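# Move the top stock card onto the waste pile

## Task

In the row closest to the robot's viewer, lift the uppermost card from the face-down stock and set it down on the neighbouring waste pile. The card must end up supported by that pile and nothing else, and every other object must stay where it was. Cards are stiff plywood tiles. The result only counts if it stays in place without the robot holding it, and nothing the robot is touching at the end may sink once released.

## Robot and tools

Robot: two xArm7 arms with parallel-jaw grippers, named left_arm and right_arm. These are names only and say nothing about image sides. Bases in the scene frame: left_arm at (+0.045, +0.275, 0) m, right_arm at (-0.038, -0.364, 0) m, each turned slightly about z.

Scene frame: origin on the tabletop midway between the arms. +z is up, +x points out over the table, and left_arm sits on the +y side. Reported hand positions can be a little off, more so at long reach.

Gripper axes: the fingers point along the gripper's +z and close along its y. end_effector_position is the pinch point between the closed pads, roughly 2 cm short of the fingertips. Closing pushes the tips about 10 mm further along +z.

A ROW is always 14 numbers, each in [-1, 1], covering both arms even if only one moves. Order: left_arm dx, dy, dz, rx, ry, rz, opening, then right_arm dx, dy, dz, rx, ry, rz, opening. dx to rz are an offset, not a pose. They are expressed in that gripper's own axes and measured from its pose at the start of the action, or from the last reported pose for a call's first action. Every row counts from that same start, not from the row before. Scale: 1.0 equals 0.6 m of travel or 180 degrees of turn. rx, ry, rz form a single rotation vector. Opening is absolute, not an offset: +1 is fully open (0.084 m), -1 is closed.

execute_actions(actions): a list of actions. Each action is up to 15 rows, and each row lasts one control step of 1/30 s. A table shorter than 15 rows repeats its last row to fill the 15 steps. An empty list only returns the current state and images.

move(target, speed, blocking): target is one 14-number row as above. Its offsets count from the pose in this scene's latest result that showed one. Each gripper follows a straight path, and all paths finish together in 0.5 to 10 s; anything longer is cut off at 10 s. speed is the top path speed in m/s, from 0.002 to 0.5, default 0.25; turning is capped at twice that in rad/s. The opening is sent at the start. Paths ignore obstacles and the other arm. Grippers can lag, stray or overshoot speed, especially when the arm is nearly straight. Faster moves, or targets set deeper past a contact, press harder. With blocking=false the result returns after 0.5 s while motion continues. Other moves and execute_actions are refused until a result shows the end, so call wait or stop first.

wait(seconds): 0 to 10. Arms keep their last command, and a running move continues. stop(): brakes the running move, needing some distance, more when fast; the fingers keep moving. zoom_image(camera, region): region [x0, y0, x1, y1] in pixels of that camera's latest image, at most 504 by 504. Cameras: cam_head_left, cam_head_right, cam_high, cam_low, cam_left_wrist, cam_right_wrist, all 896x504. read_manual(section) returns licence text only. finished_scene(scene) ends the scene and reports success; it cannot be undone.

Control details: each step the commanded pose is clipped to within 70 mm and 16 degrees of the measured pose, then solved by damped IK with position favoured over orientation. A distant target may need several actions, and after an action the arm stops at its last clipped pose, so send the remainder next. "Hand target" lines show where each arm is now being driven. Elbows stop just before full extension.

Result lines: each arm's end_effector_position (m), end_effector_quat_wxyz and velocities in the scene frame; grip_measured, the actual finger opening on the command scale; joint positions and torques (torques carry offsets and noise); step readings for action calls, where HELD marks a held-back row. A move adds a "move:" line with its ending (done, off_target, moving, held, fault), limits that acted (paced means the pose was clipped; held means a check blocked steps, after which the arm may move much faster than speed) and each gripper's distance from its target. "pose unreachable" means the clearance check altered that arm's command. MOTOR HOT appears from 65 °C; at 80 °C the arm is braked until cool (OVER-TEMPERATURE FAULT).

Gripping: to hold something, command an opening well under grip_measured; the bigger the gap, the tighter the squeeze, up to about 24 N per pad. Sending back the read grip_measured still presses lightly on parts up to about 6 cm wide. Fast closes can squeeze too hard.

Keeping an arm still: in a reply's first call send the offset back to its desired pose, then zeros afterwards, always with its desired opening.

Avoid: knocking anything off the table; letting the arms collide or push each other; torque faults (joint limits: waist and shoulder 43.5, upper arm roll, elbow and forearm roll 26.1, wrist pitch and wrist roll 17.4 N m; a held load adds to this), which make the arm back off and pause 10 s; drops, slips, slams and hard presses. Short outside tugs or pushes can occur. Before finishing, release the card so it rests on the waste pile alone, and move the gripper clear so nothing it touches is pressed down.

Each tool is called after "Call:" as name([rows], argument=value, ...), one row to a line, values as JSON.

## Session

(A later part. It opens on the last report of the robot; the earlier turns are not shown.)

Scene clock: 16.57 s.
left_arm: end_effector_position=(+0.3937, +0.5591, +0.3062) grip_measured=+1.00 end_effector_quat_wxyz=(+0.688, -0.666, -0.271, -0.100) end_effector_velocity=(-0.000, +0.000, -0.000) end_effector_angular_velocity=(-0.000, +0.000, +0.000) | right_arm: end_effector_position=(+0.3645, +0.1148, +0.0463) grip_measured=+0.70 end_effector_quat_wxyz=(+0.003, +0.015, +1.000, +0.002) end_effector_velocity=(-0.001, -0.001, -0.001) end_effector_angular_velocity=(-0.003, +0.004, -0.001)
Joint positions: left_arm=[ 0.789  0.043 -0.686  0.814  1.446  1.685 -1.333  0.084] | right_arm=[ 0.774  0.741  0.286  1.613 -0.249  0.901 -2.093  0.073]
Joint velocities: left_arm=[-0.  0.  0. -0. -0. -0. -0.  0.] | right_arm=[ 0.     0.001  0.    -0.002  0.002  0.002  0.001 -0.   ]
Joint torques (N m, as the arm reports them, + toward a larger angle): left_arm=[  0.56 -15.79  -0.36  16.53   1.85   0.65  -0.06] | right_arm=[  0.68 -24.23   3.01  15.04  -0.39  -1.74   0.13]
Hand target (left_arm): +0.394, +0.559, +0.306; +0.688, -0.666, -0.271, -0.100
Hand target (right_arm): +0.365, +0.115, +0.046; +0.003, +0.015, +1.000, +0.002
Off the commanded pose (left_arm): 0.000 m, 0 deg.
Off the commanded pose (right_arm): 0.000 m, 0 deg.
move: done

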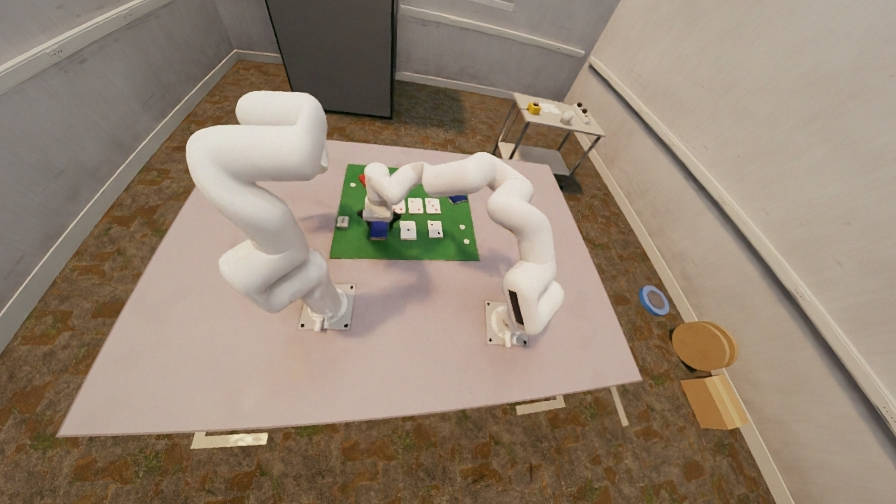

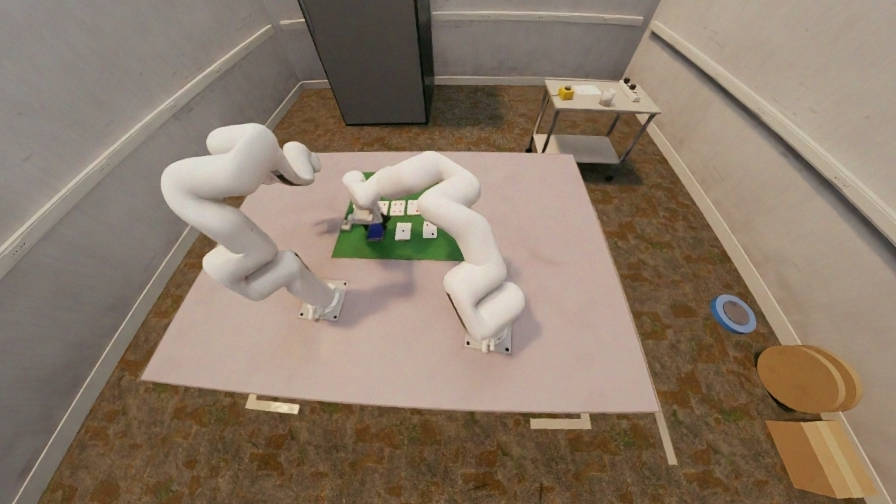

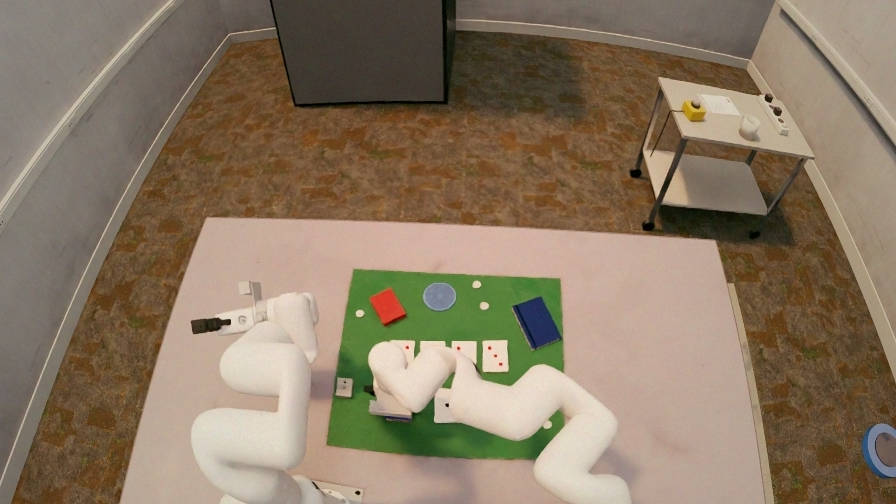

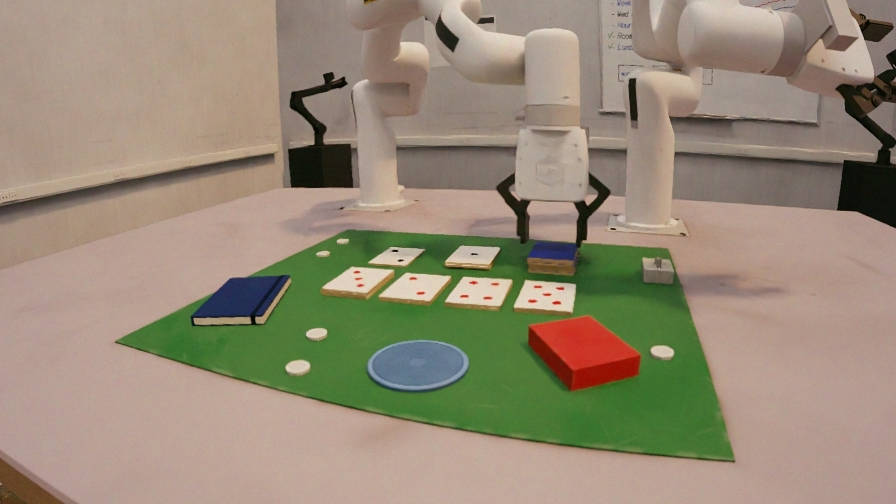

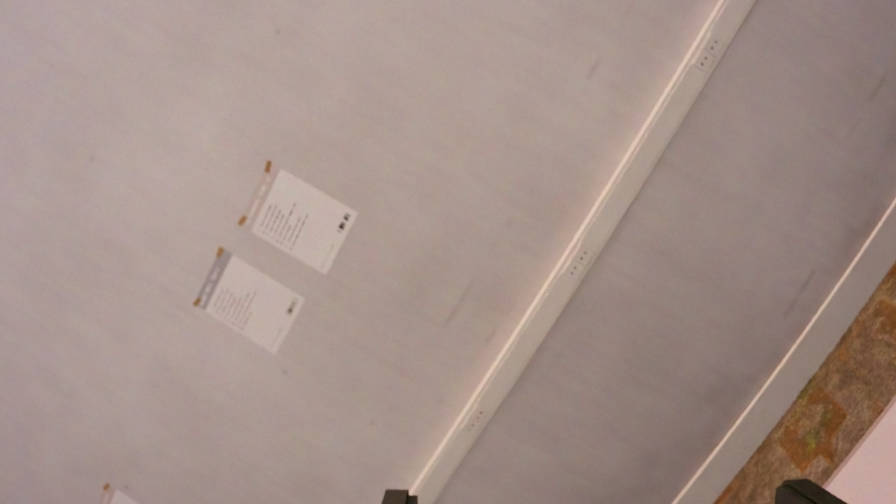

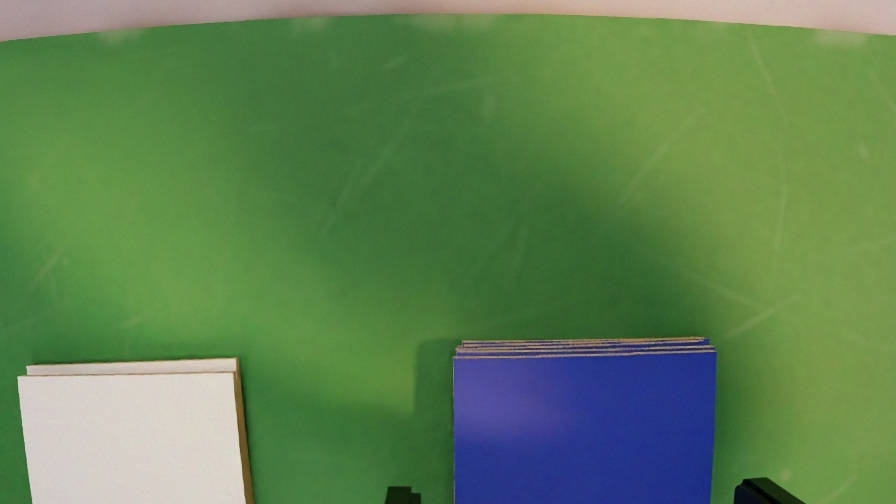

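Call:
move(target=[0,0,0,0,0,0,1, 0,0.0062,0.006,0,0,0,0.7], speed=0.03)

Call:
move(target=[0,0,0,0,0,0,1, 0,0,0.013,0,0,0,0.7], speed=0.02)

Call:
zoom_image(camera="cam_low", region=[510, 220, 600, 285])

Scene clock: 18.07 s.
left_arm: end_effector_position=(+0.3937, +0.5591, +0.3062) grip_measured=+1.00 end_effector_quat_wxyz=(+0.688, -0.666, -0.271, -0.100) end_effector_velocity=(+0.001, -0.001, -0.001) end_effector_angular_velocity=(-0.002, +0.002, -0.001) | right_arm: end_effector_position=(+0.3646, +0.1185, +0.0427) grip_measured=+0.70 end_effector_quat_wxyz=(+0.003, +0.015, +1.000, +0.001) end_effector_velocity=(+0.001, +0.001, +0.001) end_effector_angular_velocity=(+0.002, -0.002, +0.000)
Joint positions: left_arm=[ 0.789  0.043 -0.686  0.814  1.446  1.685 -1.333  0.084] | right_arm=[ 0.781  0.757  0.284  1.629 -0.252  0.902 -2.089  0.073]
Joint velocities: left_arm=[-0.001  0.003 -0.001  0.    -0.001  0.    -0.     0.   ] | right_arm=[-0.    -0.     0.001  0.003 -0.001  0.     0.    -0.   ]
Joint torques (N m, as the arm reports them, + toward a larger angle): left_arm=[  0.47 -15.75  -0.23  16.6    1.92   0.58  -0.01] | right_arm=[  1.02 -24.2    3.07  14.96  -0.33  -1.64   0.1 ]
Hand target (left_arm): +0.394, +0.559, +0.306; +0.688, -0.666, -0.271, -0.100
Hand target (right_arm): +0.365, +0.119, +0.043; +0.003, +0.015, +1.000, +0.002
Off the commanded pose (left_arm): 0.000 m, 0 deg.
Off the commanded pose (right_arm): 0.000 m, 0 deg.
move: done

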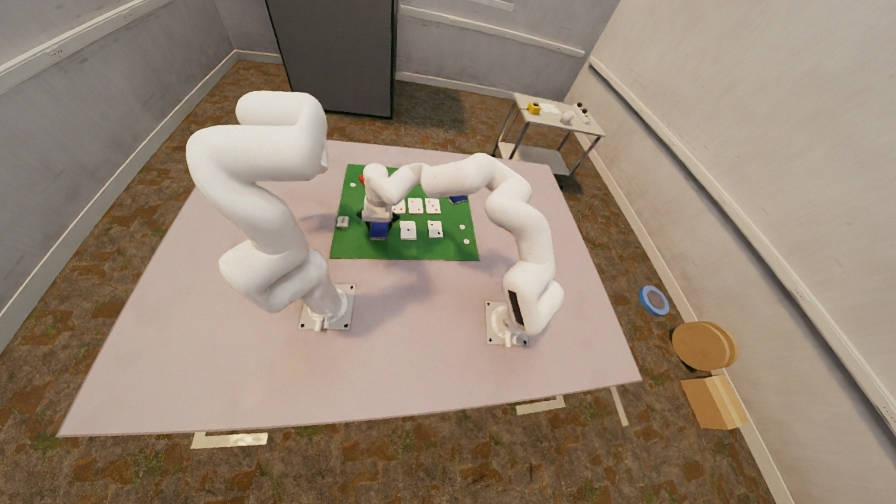

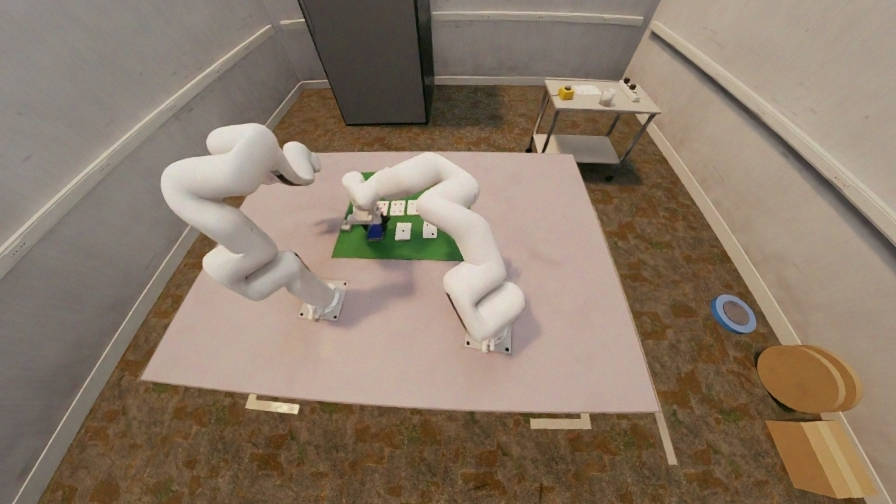

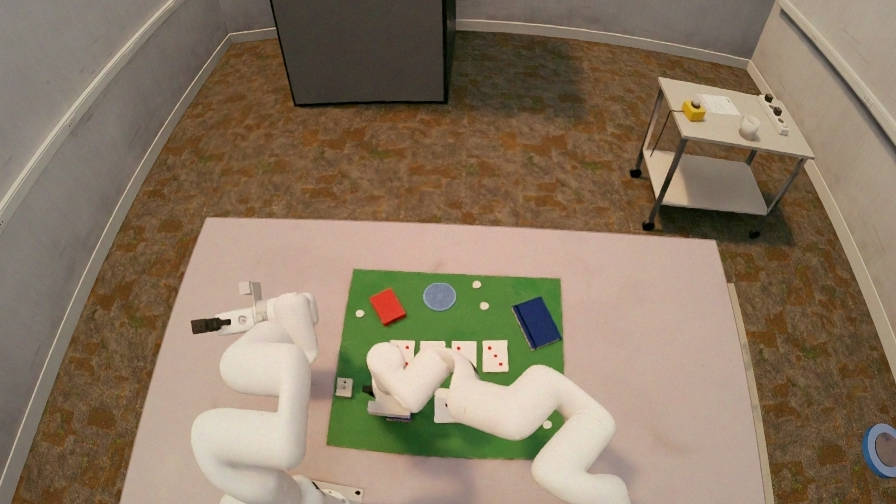

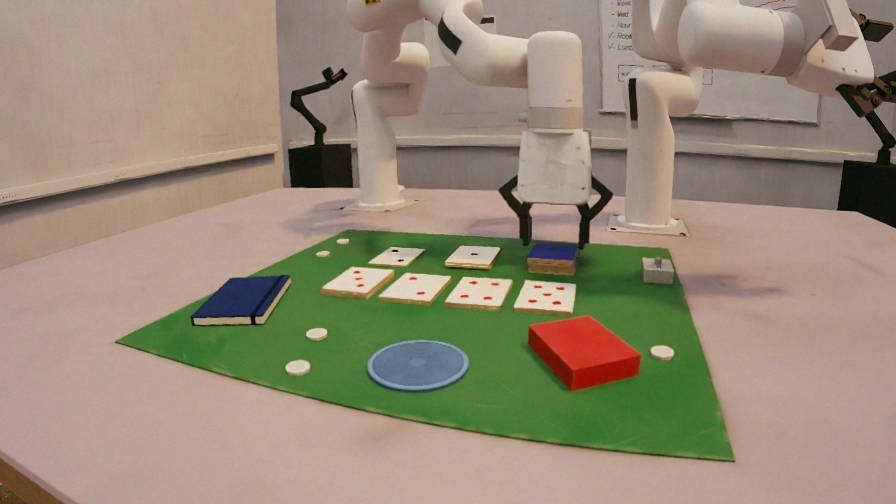

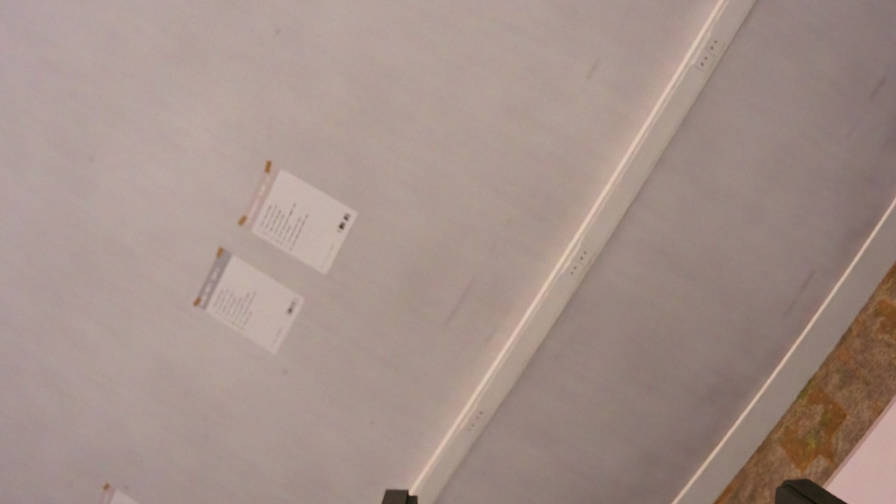

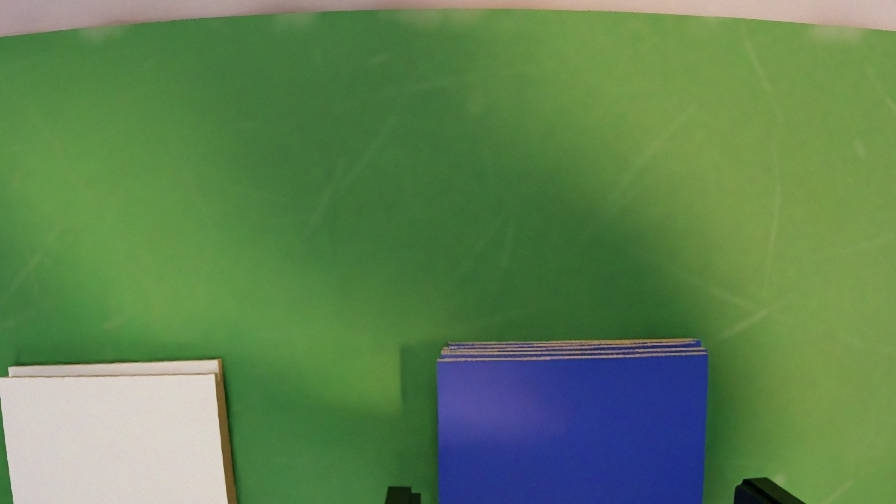

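Scene clock: 18.77 s.
left_arm: end_effector_position=(+0.3937, +0.5591, +0.3062) grip_measured=+1.00 end_effector_quat_wxyz=(+0.688, -0.666, -0.271, -0.100) end_effector_velocity=(+0.000, +0.000, +0.000) end_effector_angular_velocity=(+0.000, -0.002, +0.000) | right_arm: end_effector_position=(+0.3646, +0.1185, +0.0349) grip_measured=+0.70 end_effector_quat_wxyz=(+0.003, +0.015, +1.000, +0.001) end_effector_velocity=(+0.000, +0.002, +0.002) end_effector_angular_velocity=(+0.006, -0.003, +0.001)
Joint positions: left_arm=[ 0.789  0.043 -0.686  0.814  1.446  1.685 -1.333  0.084] | right_arm=[ 0.783  0.77   0.281  1.627 -0.256  0.887 -2.087  0.073]
Joint velocities: left_arm=[ 0.     0.     0.     0.001  0.    -0.    -0.001 -0.   ] | right_arm=[ 0.    -0.001  0.003  0.002 -0.    -0.003  0.001  0.   ]
Joint torques (N m, as the arm reports them, + toward a larger angle): left_arm=[  0.67 -15.93  -0.3   16.62   1.85   0.66   0.13] | right_arm=[  0.88 -24.26   3.05  14.75  -0.4   -1.63   0.15]
Hand target (left_arm): +0.394, +0.559, +0.306; +0.688, -0.666, -0.271, -0.100
Hand target (right_arm): +0.365, +0.118, +0.035; +0.003, +0.015, +1.000, +0.002
Off the commanded pose (left_arm): 0.000 m, 0 deg.
Off the commanded pose (right_arm): 0.000 m, 0 deg.
move: done

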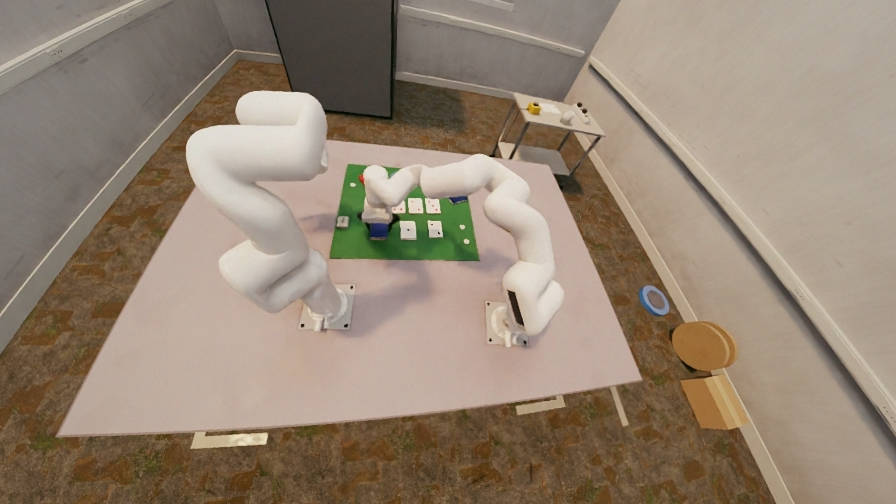

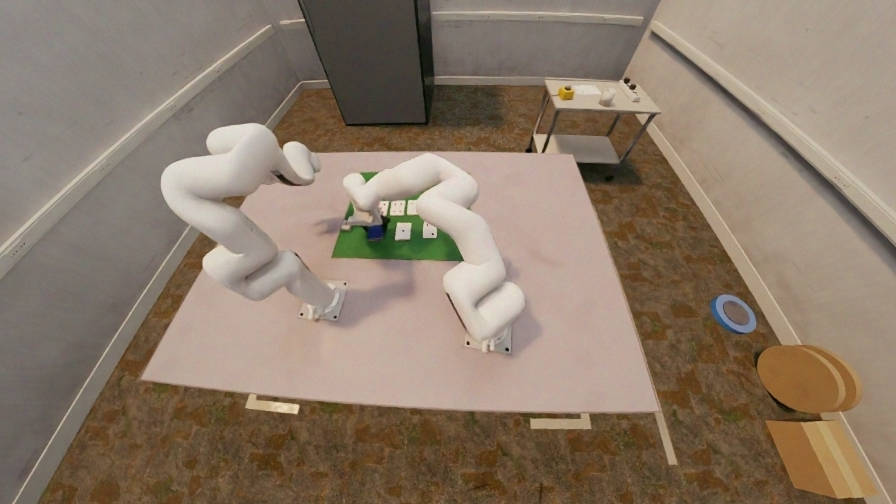

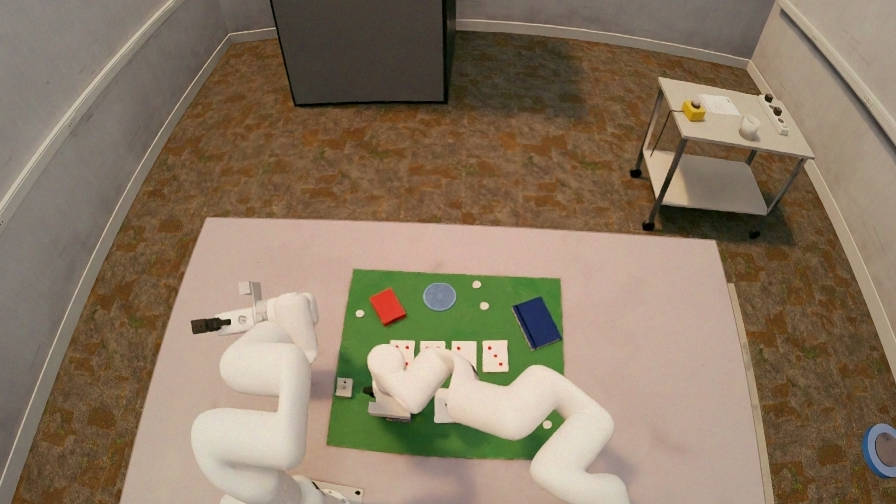

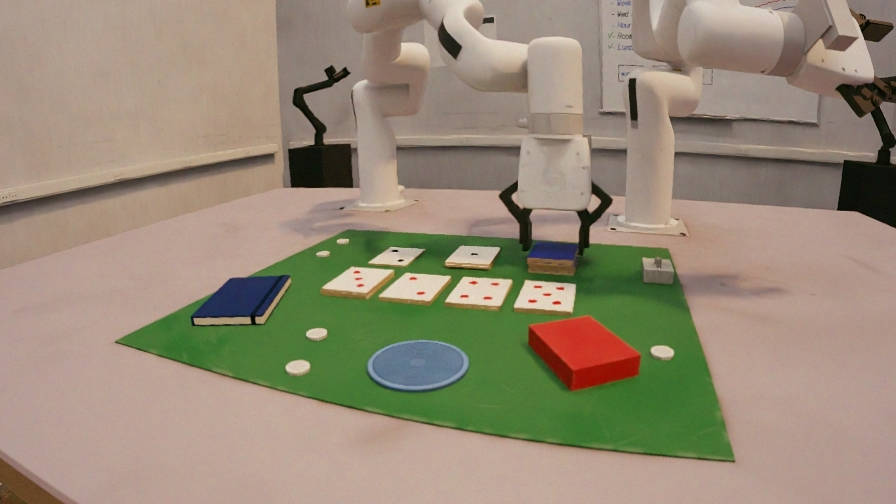

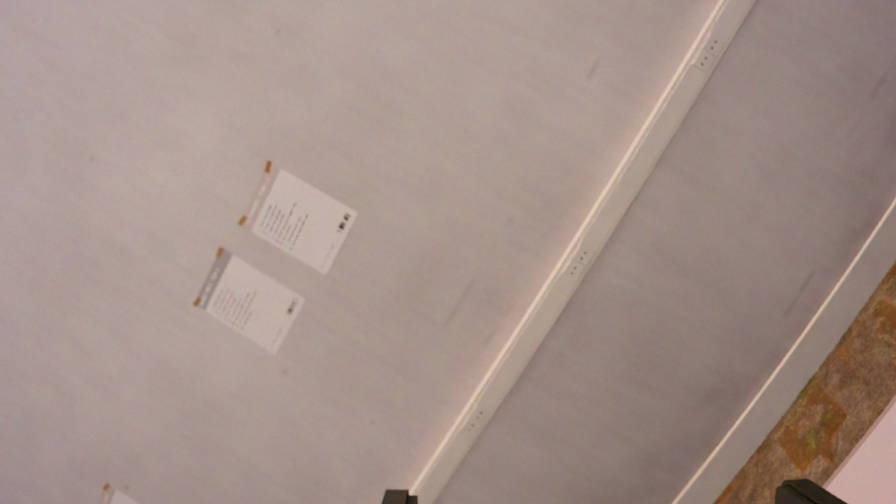

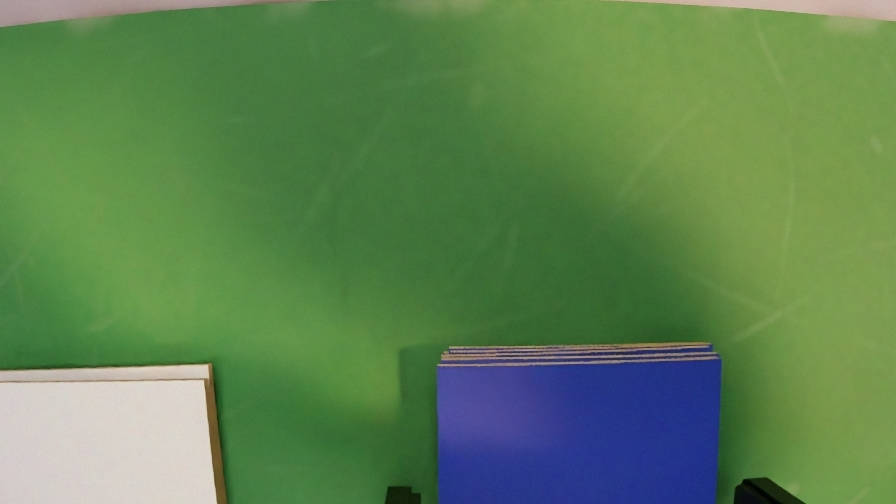

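Region (510, 220, 600, 285) of cam_low's 896x504 image, scaled by 5.600, with more detail than that image has.

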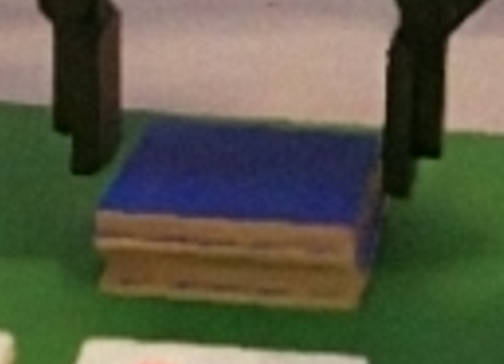

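Call:
execute_actions([
  [[0,0,0,0,0,0,1,0,0,0,0,0,0,0.67],[0,0,0,0,0,0,1,0,0,0,0,0,0,0.64],[0,0,0,0,0,0,1,0,0,0,0,0,0,0.61],[0,0,0,0,0,0,1,0,0,0,0,0,0,0.58],[0,0,0,0,0,0,1,0,0,0,0,0,0,0.55],[0,0,0,0,0,0,1,0,0,0,0,0,0,0.52],[0,0,0,0,0,0,1,0,0,0,0,0,0,0.5],[0,0,0,0,0,0,1,0,0,0,0,0,0,0.48],[0,0,0,0,0,0,1,0,0,0,0,0,0,0.46],[0,0,0,0,0,0,1,0,0,0,0,0,0,0.44],[0,0,0,0,0,0,1,0,0,0,0,0,0,0.42],[0,0,0,0,0,0,1,0,0,0,0,0,0,0.40],[0,0,0,0,0,0,1,0,0,0,0,0,0,0.37],[0,0,0,0,0,0,1,0,0,0,0,0,0,0.34],[0,0,0,0,0,0,1,0,0,0,0,0,0,0.3]],
])

Call:
zoom_image(camera="cam_low", region=[510, 220, 600, 285])

Scene clock: 19.83 s.
left_arm: end_effector_position=(+0.3937, +0.5591, +0.3062) grip_measured=+1.00 end_effector_quat_wxyz=(+0.688, -0.666, -0.271, -0.100) end_effector_velocity=(+0.001, -0.001, -0.000) end_effector_angular_velocity=(-0.001, +0.001, -0.002) | right_arm: end_effector_position=(+0.3647, +0.1186, +0.0351) grip_measured=+0.46 end_effector_quat_wxyz=(+0.003, +0.015, +1.000, +0.002) end_effector_velocity=(+0.000, -0.000, +0.000) end_effector_angular_velocity=(-0.000, -0.000, -0.002)
Joint positions: left_arm=[ 0.789  0.043 -0.686  0.814  1.446  1.685 -1.333  0.084] | right_arm=[ 0.783  0.77   0.281  1.628 -0.256  0.887 -2.087  0.063]
Joint velocities: left_arm=[-0.     0.001 -0.002  0.     0.    -0.     0.001 -0.   ] | right_arm=[-0.001  0.     0.     0.    -0.001  0.     0.002  0.   ]
Joint torques (N m, as the arm reports them, + toward a larger angle): left_arm=[  0.29 -15.57  -0.36  16.53   1.76   0.68   0.07] | right_arm=[  0.9  -23.8    3.04  14.47  -0.37  -1.53   0.21]
Hand target (left_arm): +0.394, +0.559, +0.306; +0.688, -0.666, -0.271, -0.100
Hand target (right_arm): +0.365, +0.118, +0.035; +0.003, +0.015, +1.000, +0.001
Off the commanded pose (left_arm): 0.000 m, 0 deg.
Off the commanded pose (right_arm): 0.000 m, 0 deg.
Step readings (end_effector_position):
0: left_arm (+0.3937, +0.5591, +0.3062) | right_arm (+0.3646, +0.1185, +0.0349)
1: left_arm (+0.3937, +0.5591, +0.3062) | right_arm (+0.3646, +0.1185, +0.0349)
2: left_arm (+0.3937, +0.5591, +0.3062) | right_arm (+0.3646, +0.1185, +0.0349)
4: left_arm (+0.3937, +0.5591, +0.3062) | right_arm (+0.3646, +0.1185, +0.0349)
8: left_arm (+0.3937, +0.5591, +0.3062) | right_arm (+0.3646, +0.1185, +0.0349)
15: end_effector_position above

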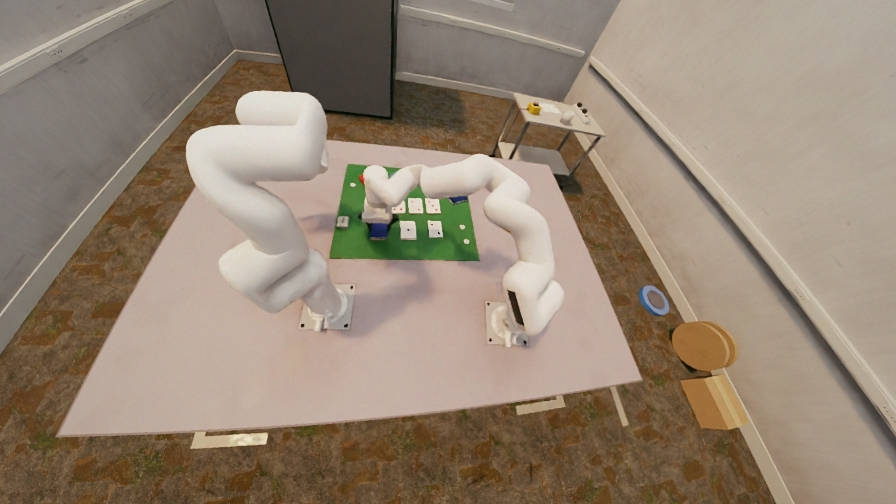

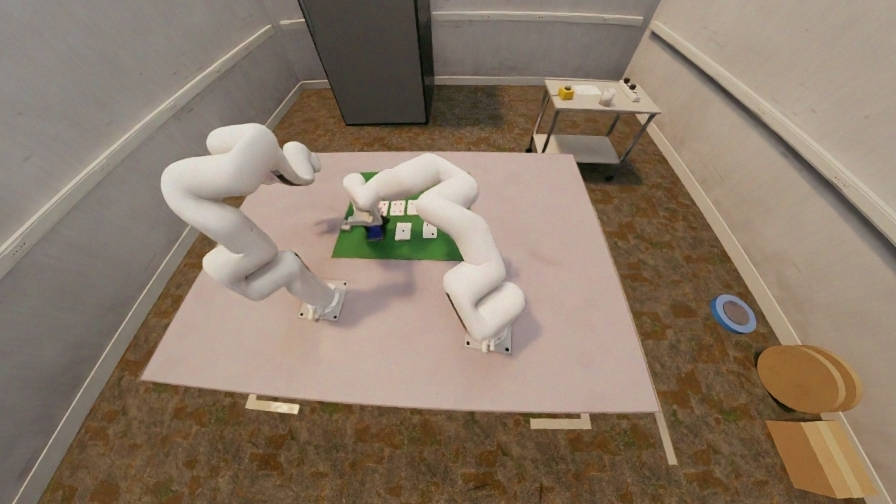

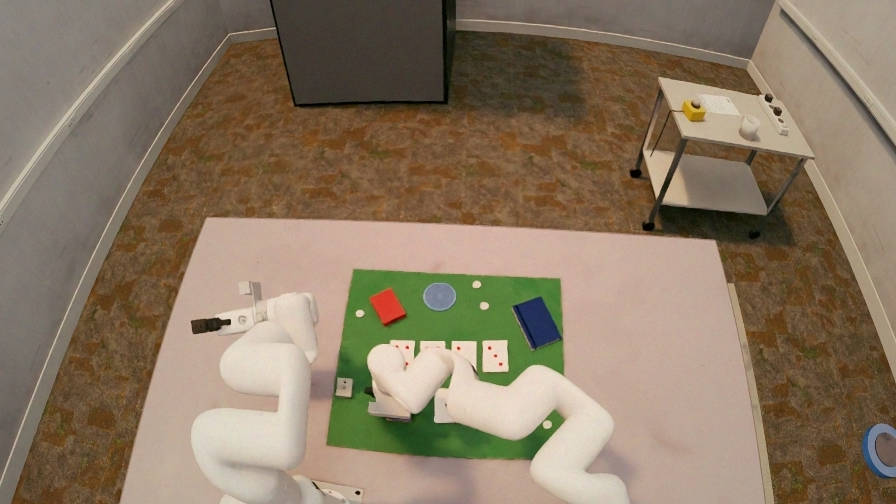

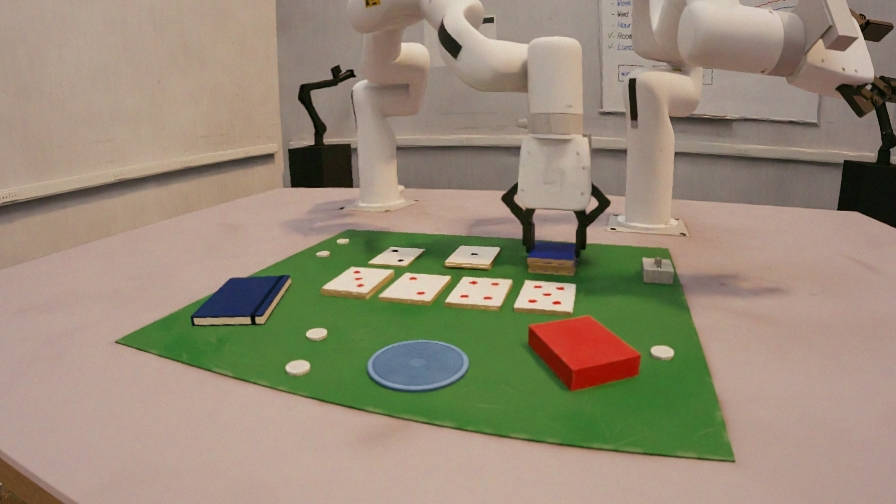

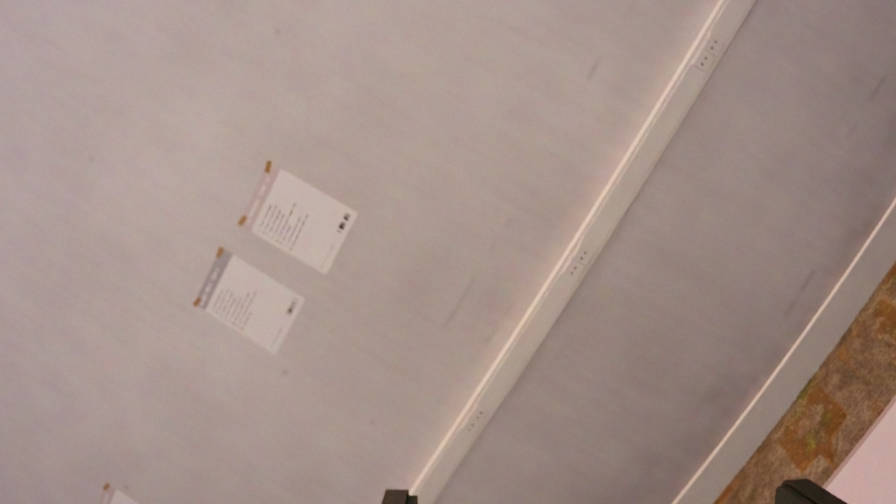

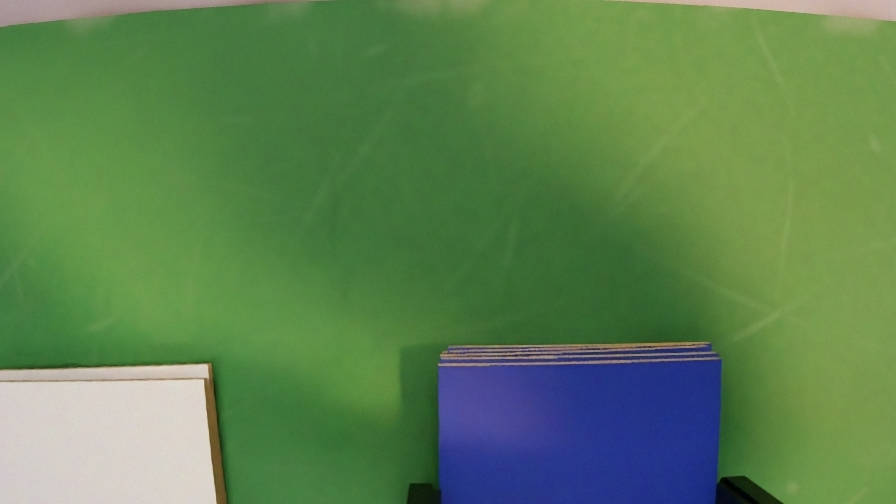

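Region (510, 220, 600, 285) of cam_low's 896x504 image, scaled by 5.600, with more detail than that image has.

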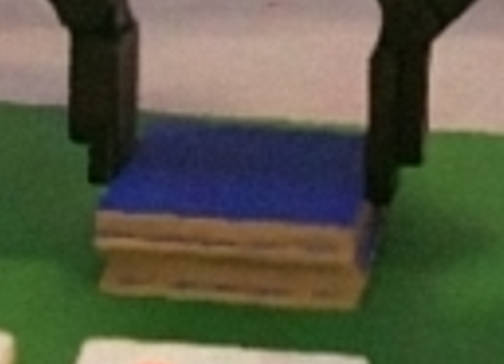

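Gripped at 63 mm. Lift gently.

Call:
move(target=[0,0,0,0,0,0,1, 0,0,-0.02,0,0,0,0.2], speed=0.03)

Call:
zoom_image(camera="cam_low", region=[510, 220, 600, 285])

Scene clock: 20.83 s.
left_arm: end_effector_position=(+0.3937, +0.5591, +0.3062) grip_measured=+1.00 end_effector_quat_wxyz=(+0.688, -0.666, -0.271, -0.100) end_effector_velocity=(+0.001, -0.001, +0.000) end_effector_angular_velocity=(+0.000, -0.001, -0.002) | right_arm: end_effector_position=(+0.3646, +0.1185, +0.0470) grip_measured=+0.46 end_effector_quat_wxyz=(+0.003, +0.015, +1.000, +0.002) end_effector_velocity=(-0.001, -0.003, -0.003) end_effector_angular_velocity=(-0.007, +0.005, -0.000)
Joint positions: left_arm=[ 0.789  0.043 -0.686  0.814  1.446  1.685 -1.333  0.084] | right_arm=[ 0.78   0.75   0.286  1.63  -0.25   0.91  -2.091  0.063]
Joint velocities: left_arm=[-0.001 -0.    -0.001  0.001  0.    -0.    -0.     0.   ] | right_arm=[-0.     0.002 -0.002 -0.004 -0.     0.003 -0.    -0.   ]
Joint torques (N m, as the arm reports them, + toward a larger angle): left_arm=[  0.45 -15.67  -0.19  16.6    1.95   0.67   0.  ] | right_arm=[  0.68 -24.14   3.08  15.11  -0.28  -1.63   0.09]
Hand target (left_arm): +0.394, +0.559, +0.306; +0.688, -0.666, -0.271, -0.100
Hand target (right_arm): +0.365, +0.119, +0.047; +0.003, +0.015, +1.000, +0.002
Off the commanded pose (left_arm): 0.000 m, 0 deg.
Off the commanded pose (right_arm): 0.000 m, 0 deg.
move: done

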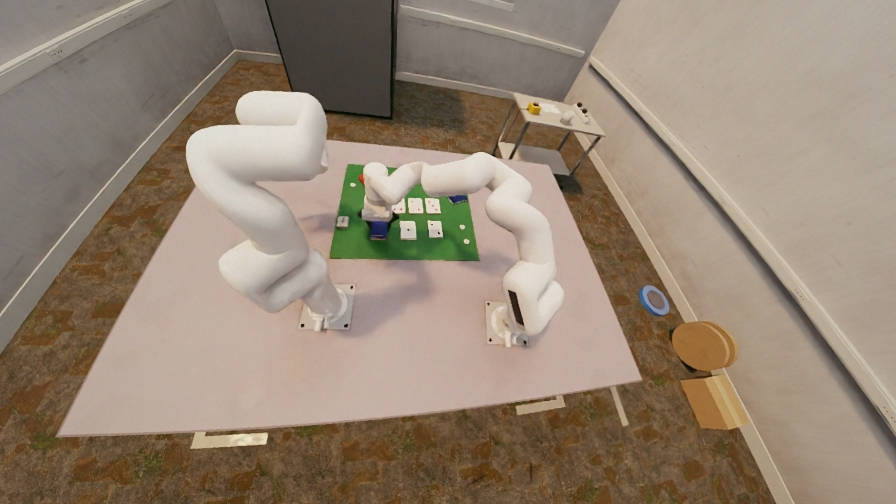

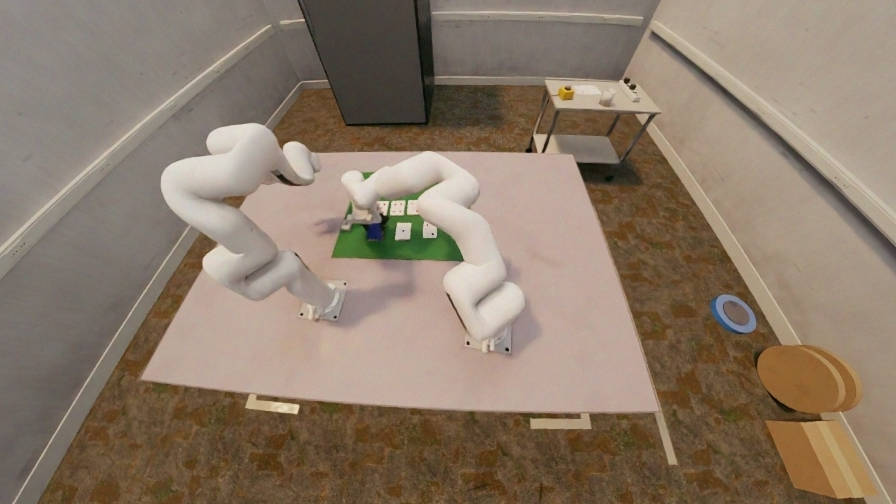

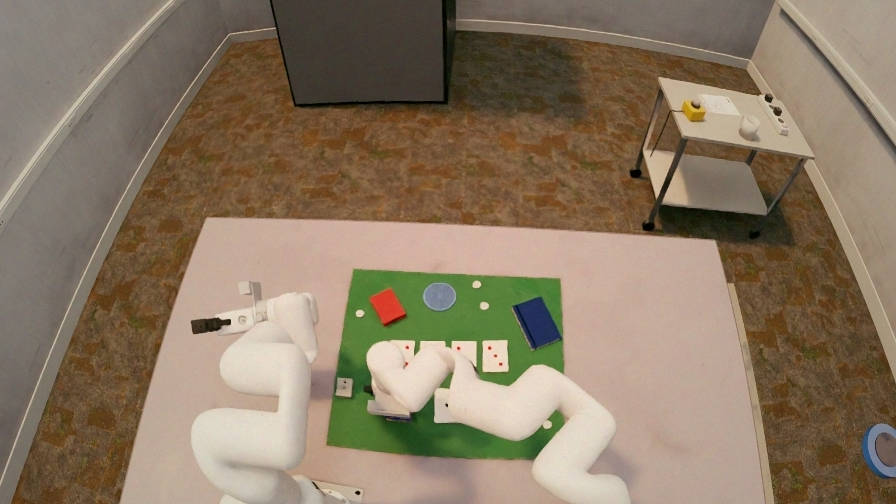

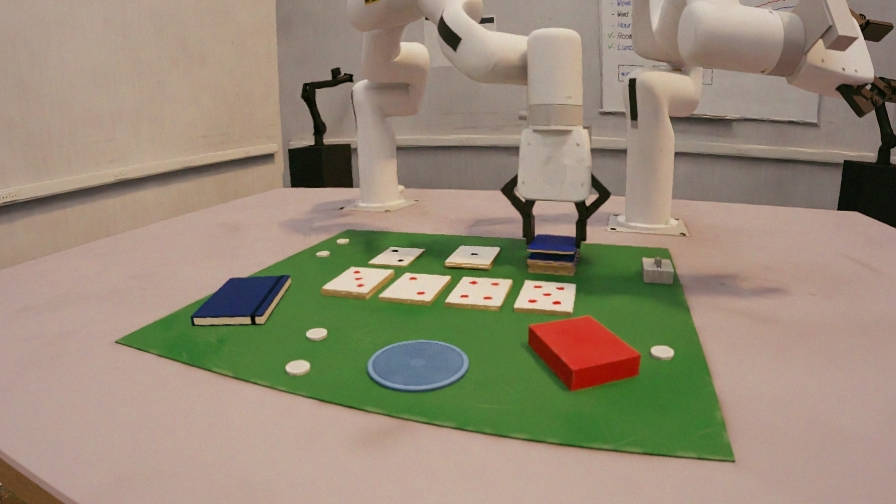

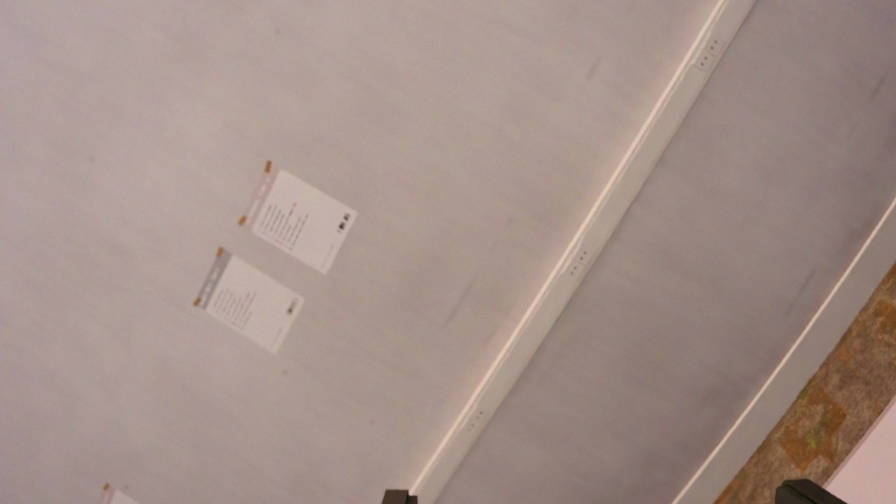

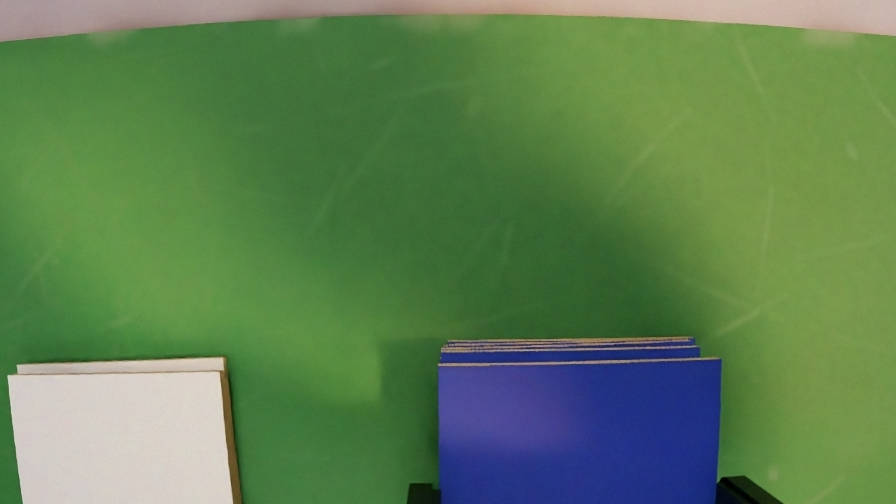

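Region (510, 220, 600, 285) of cam_low's 896x504 image, scaled by 5.600, with more detail than that image has.

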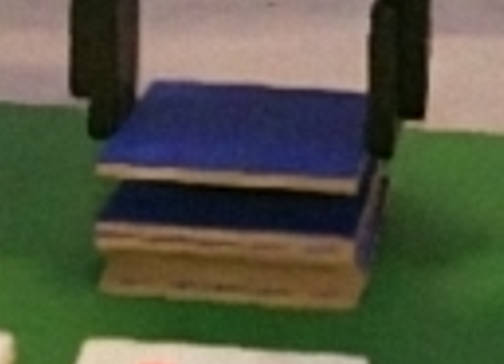

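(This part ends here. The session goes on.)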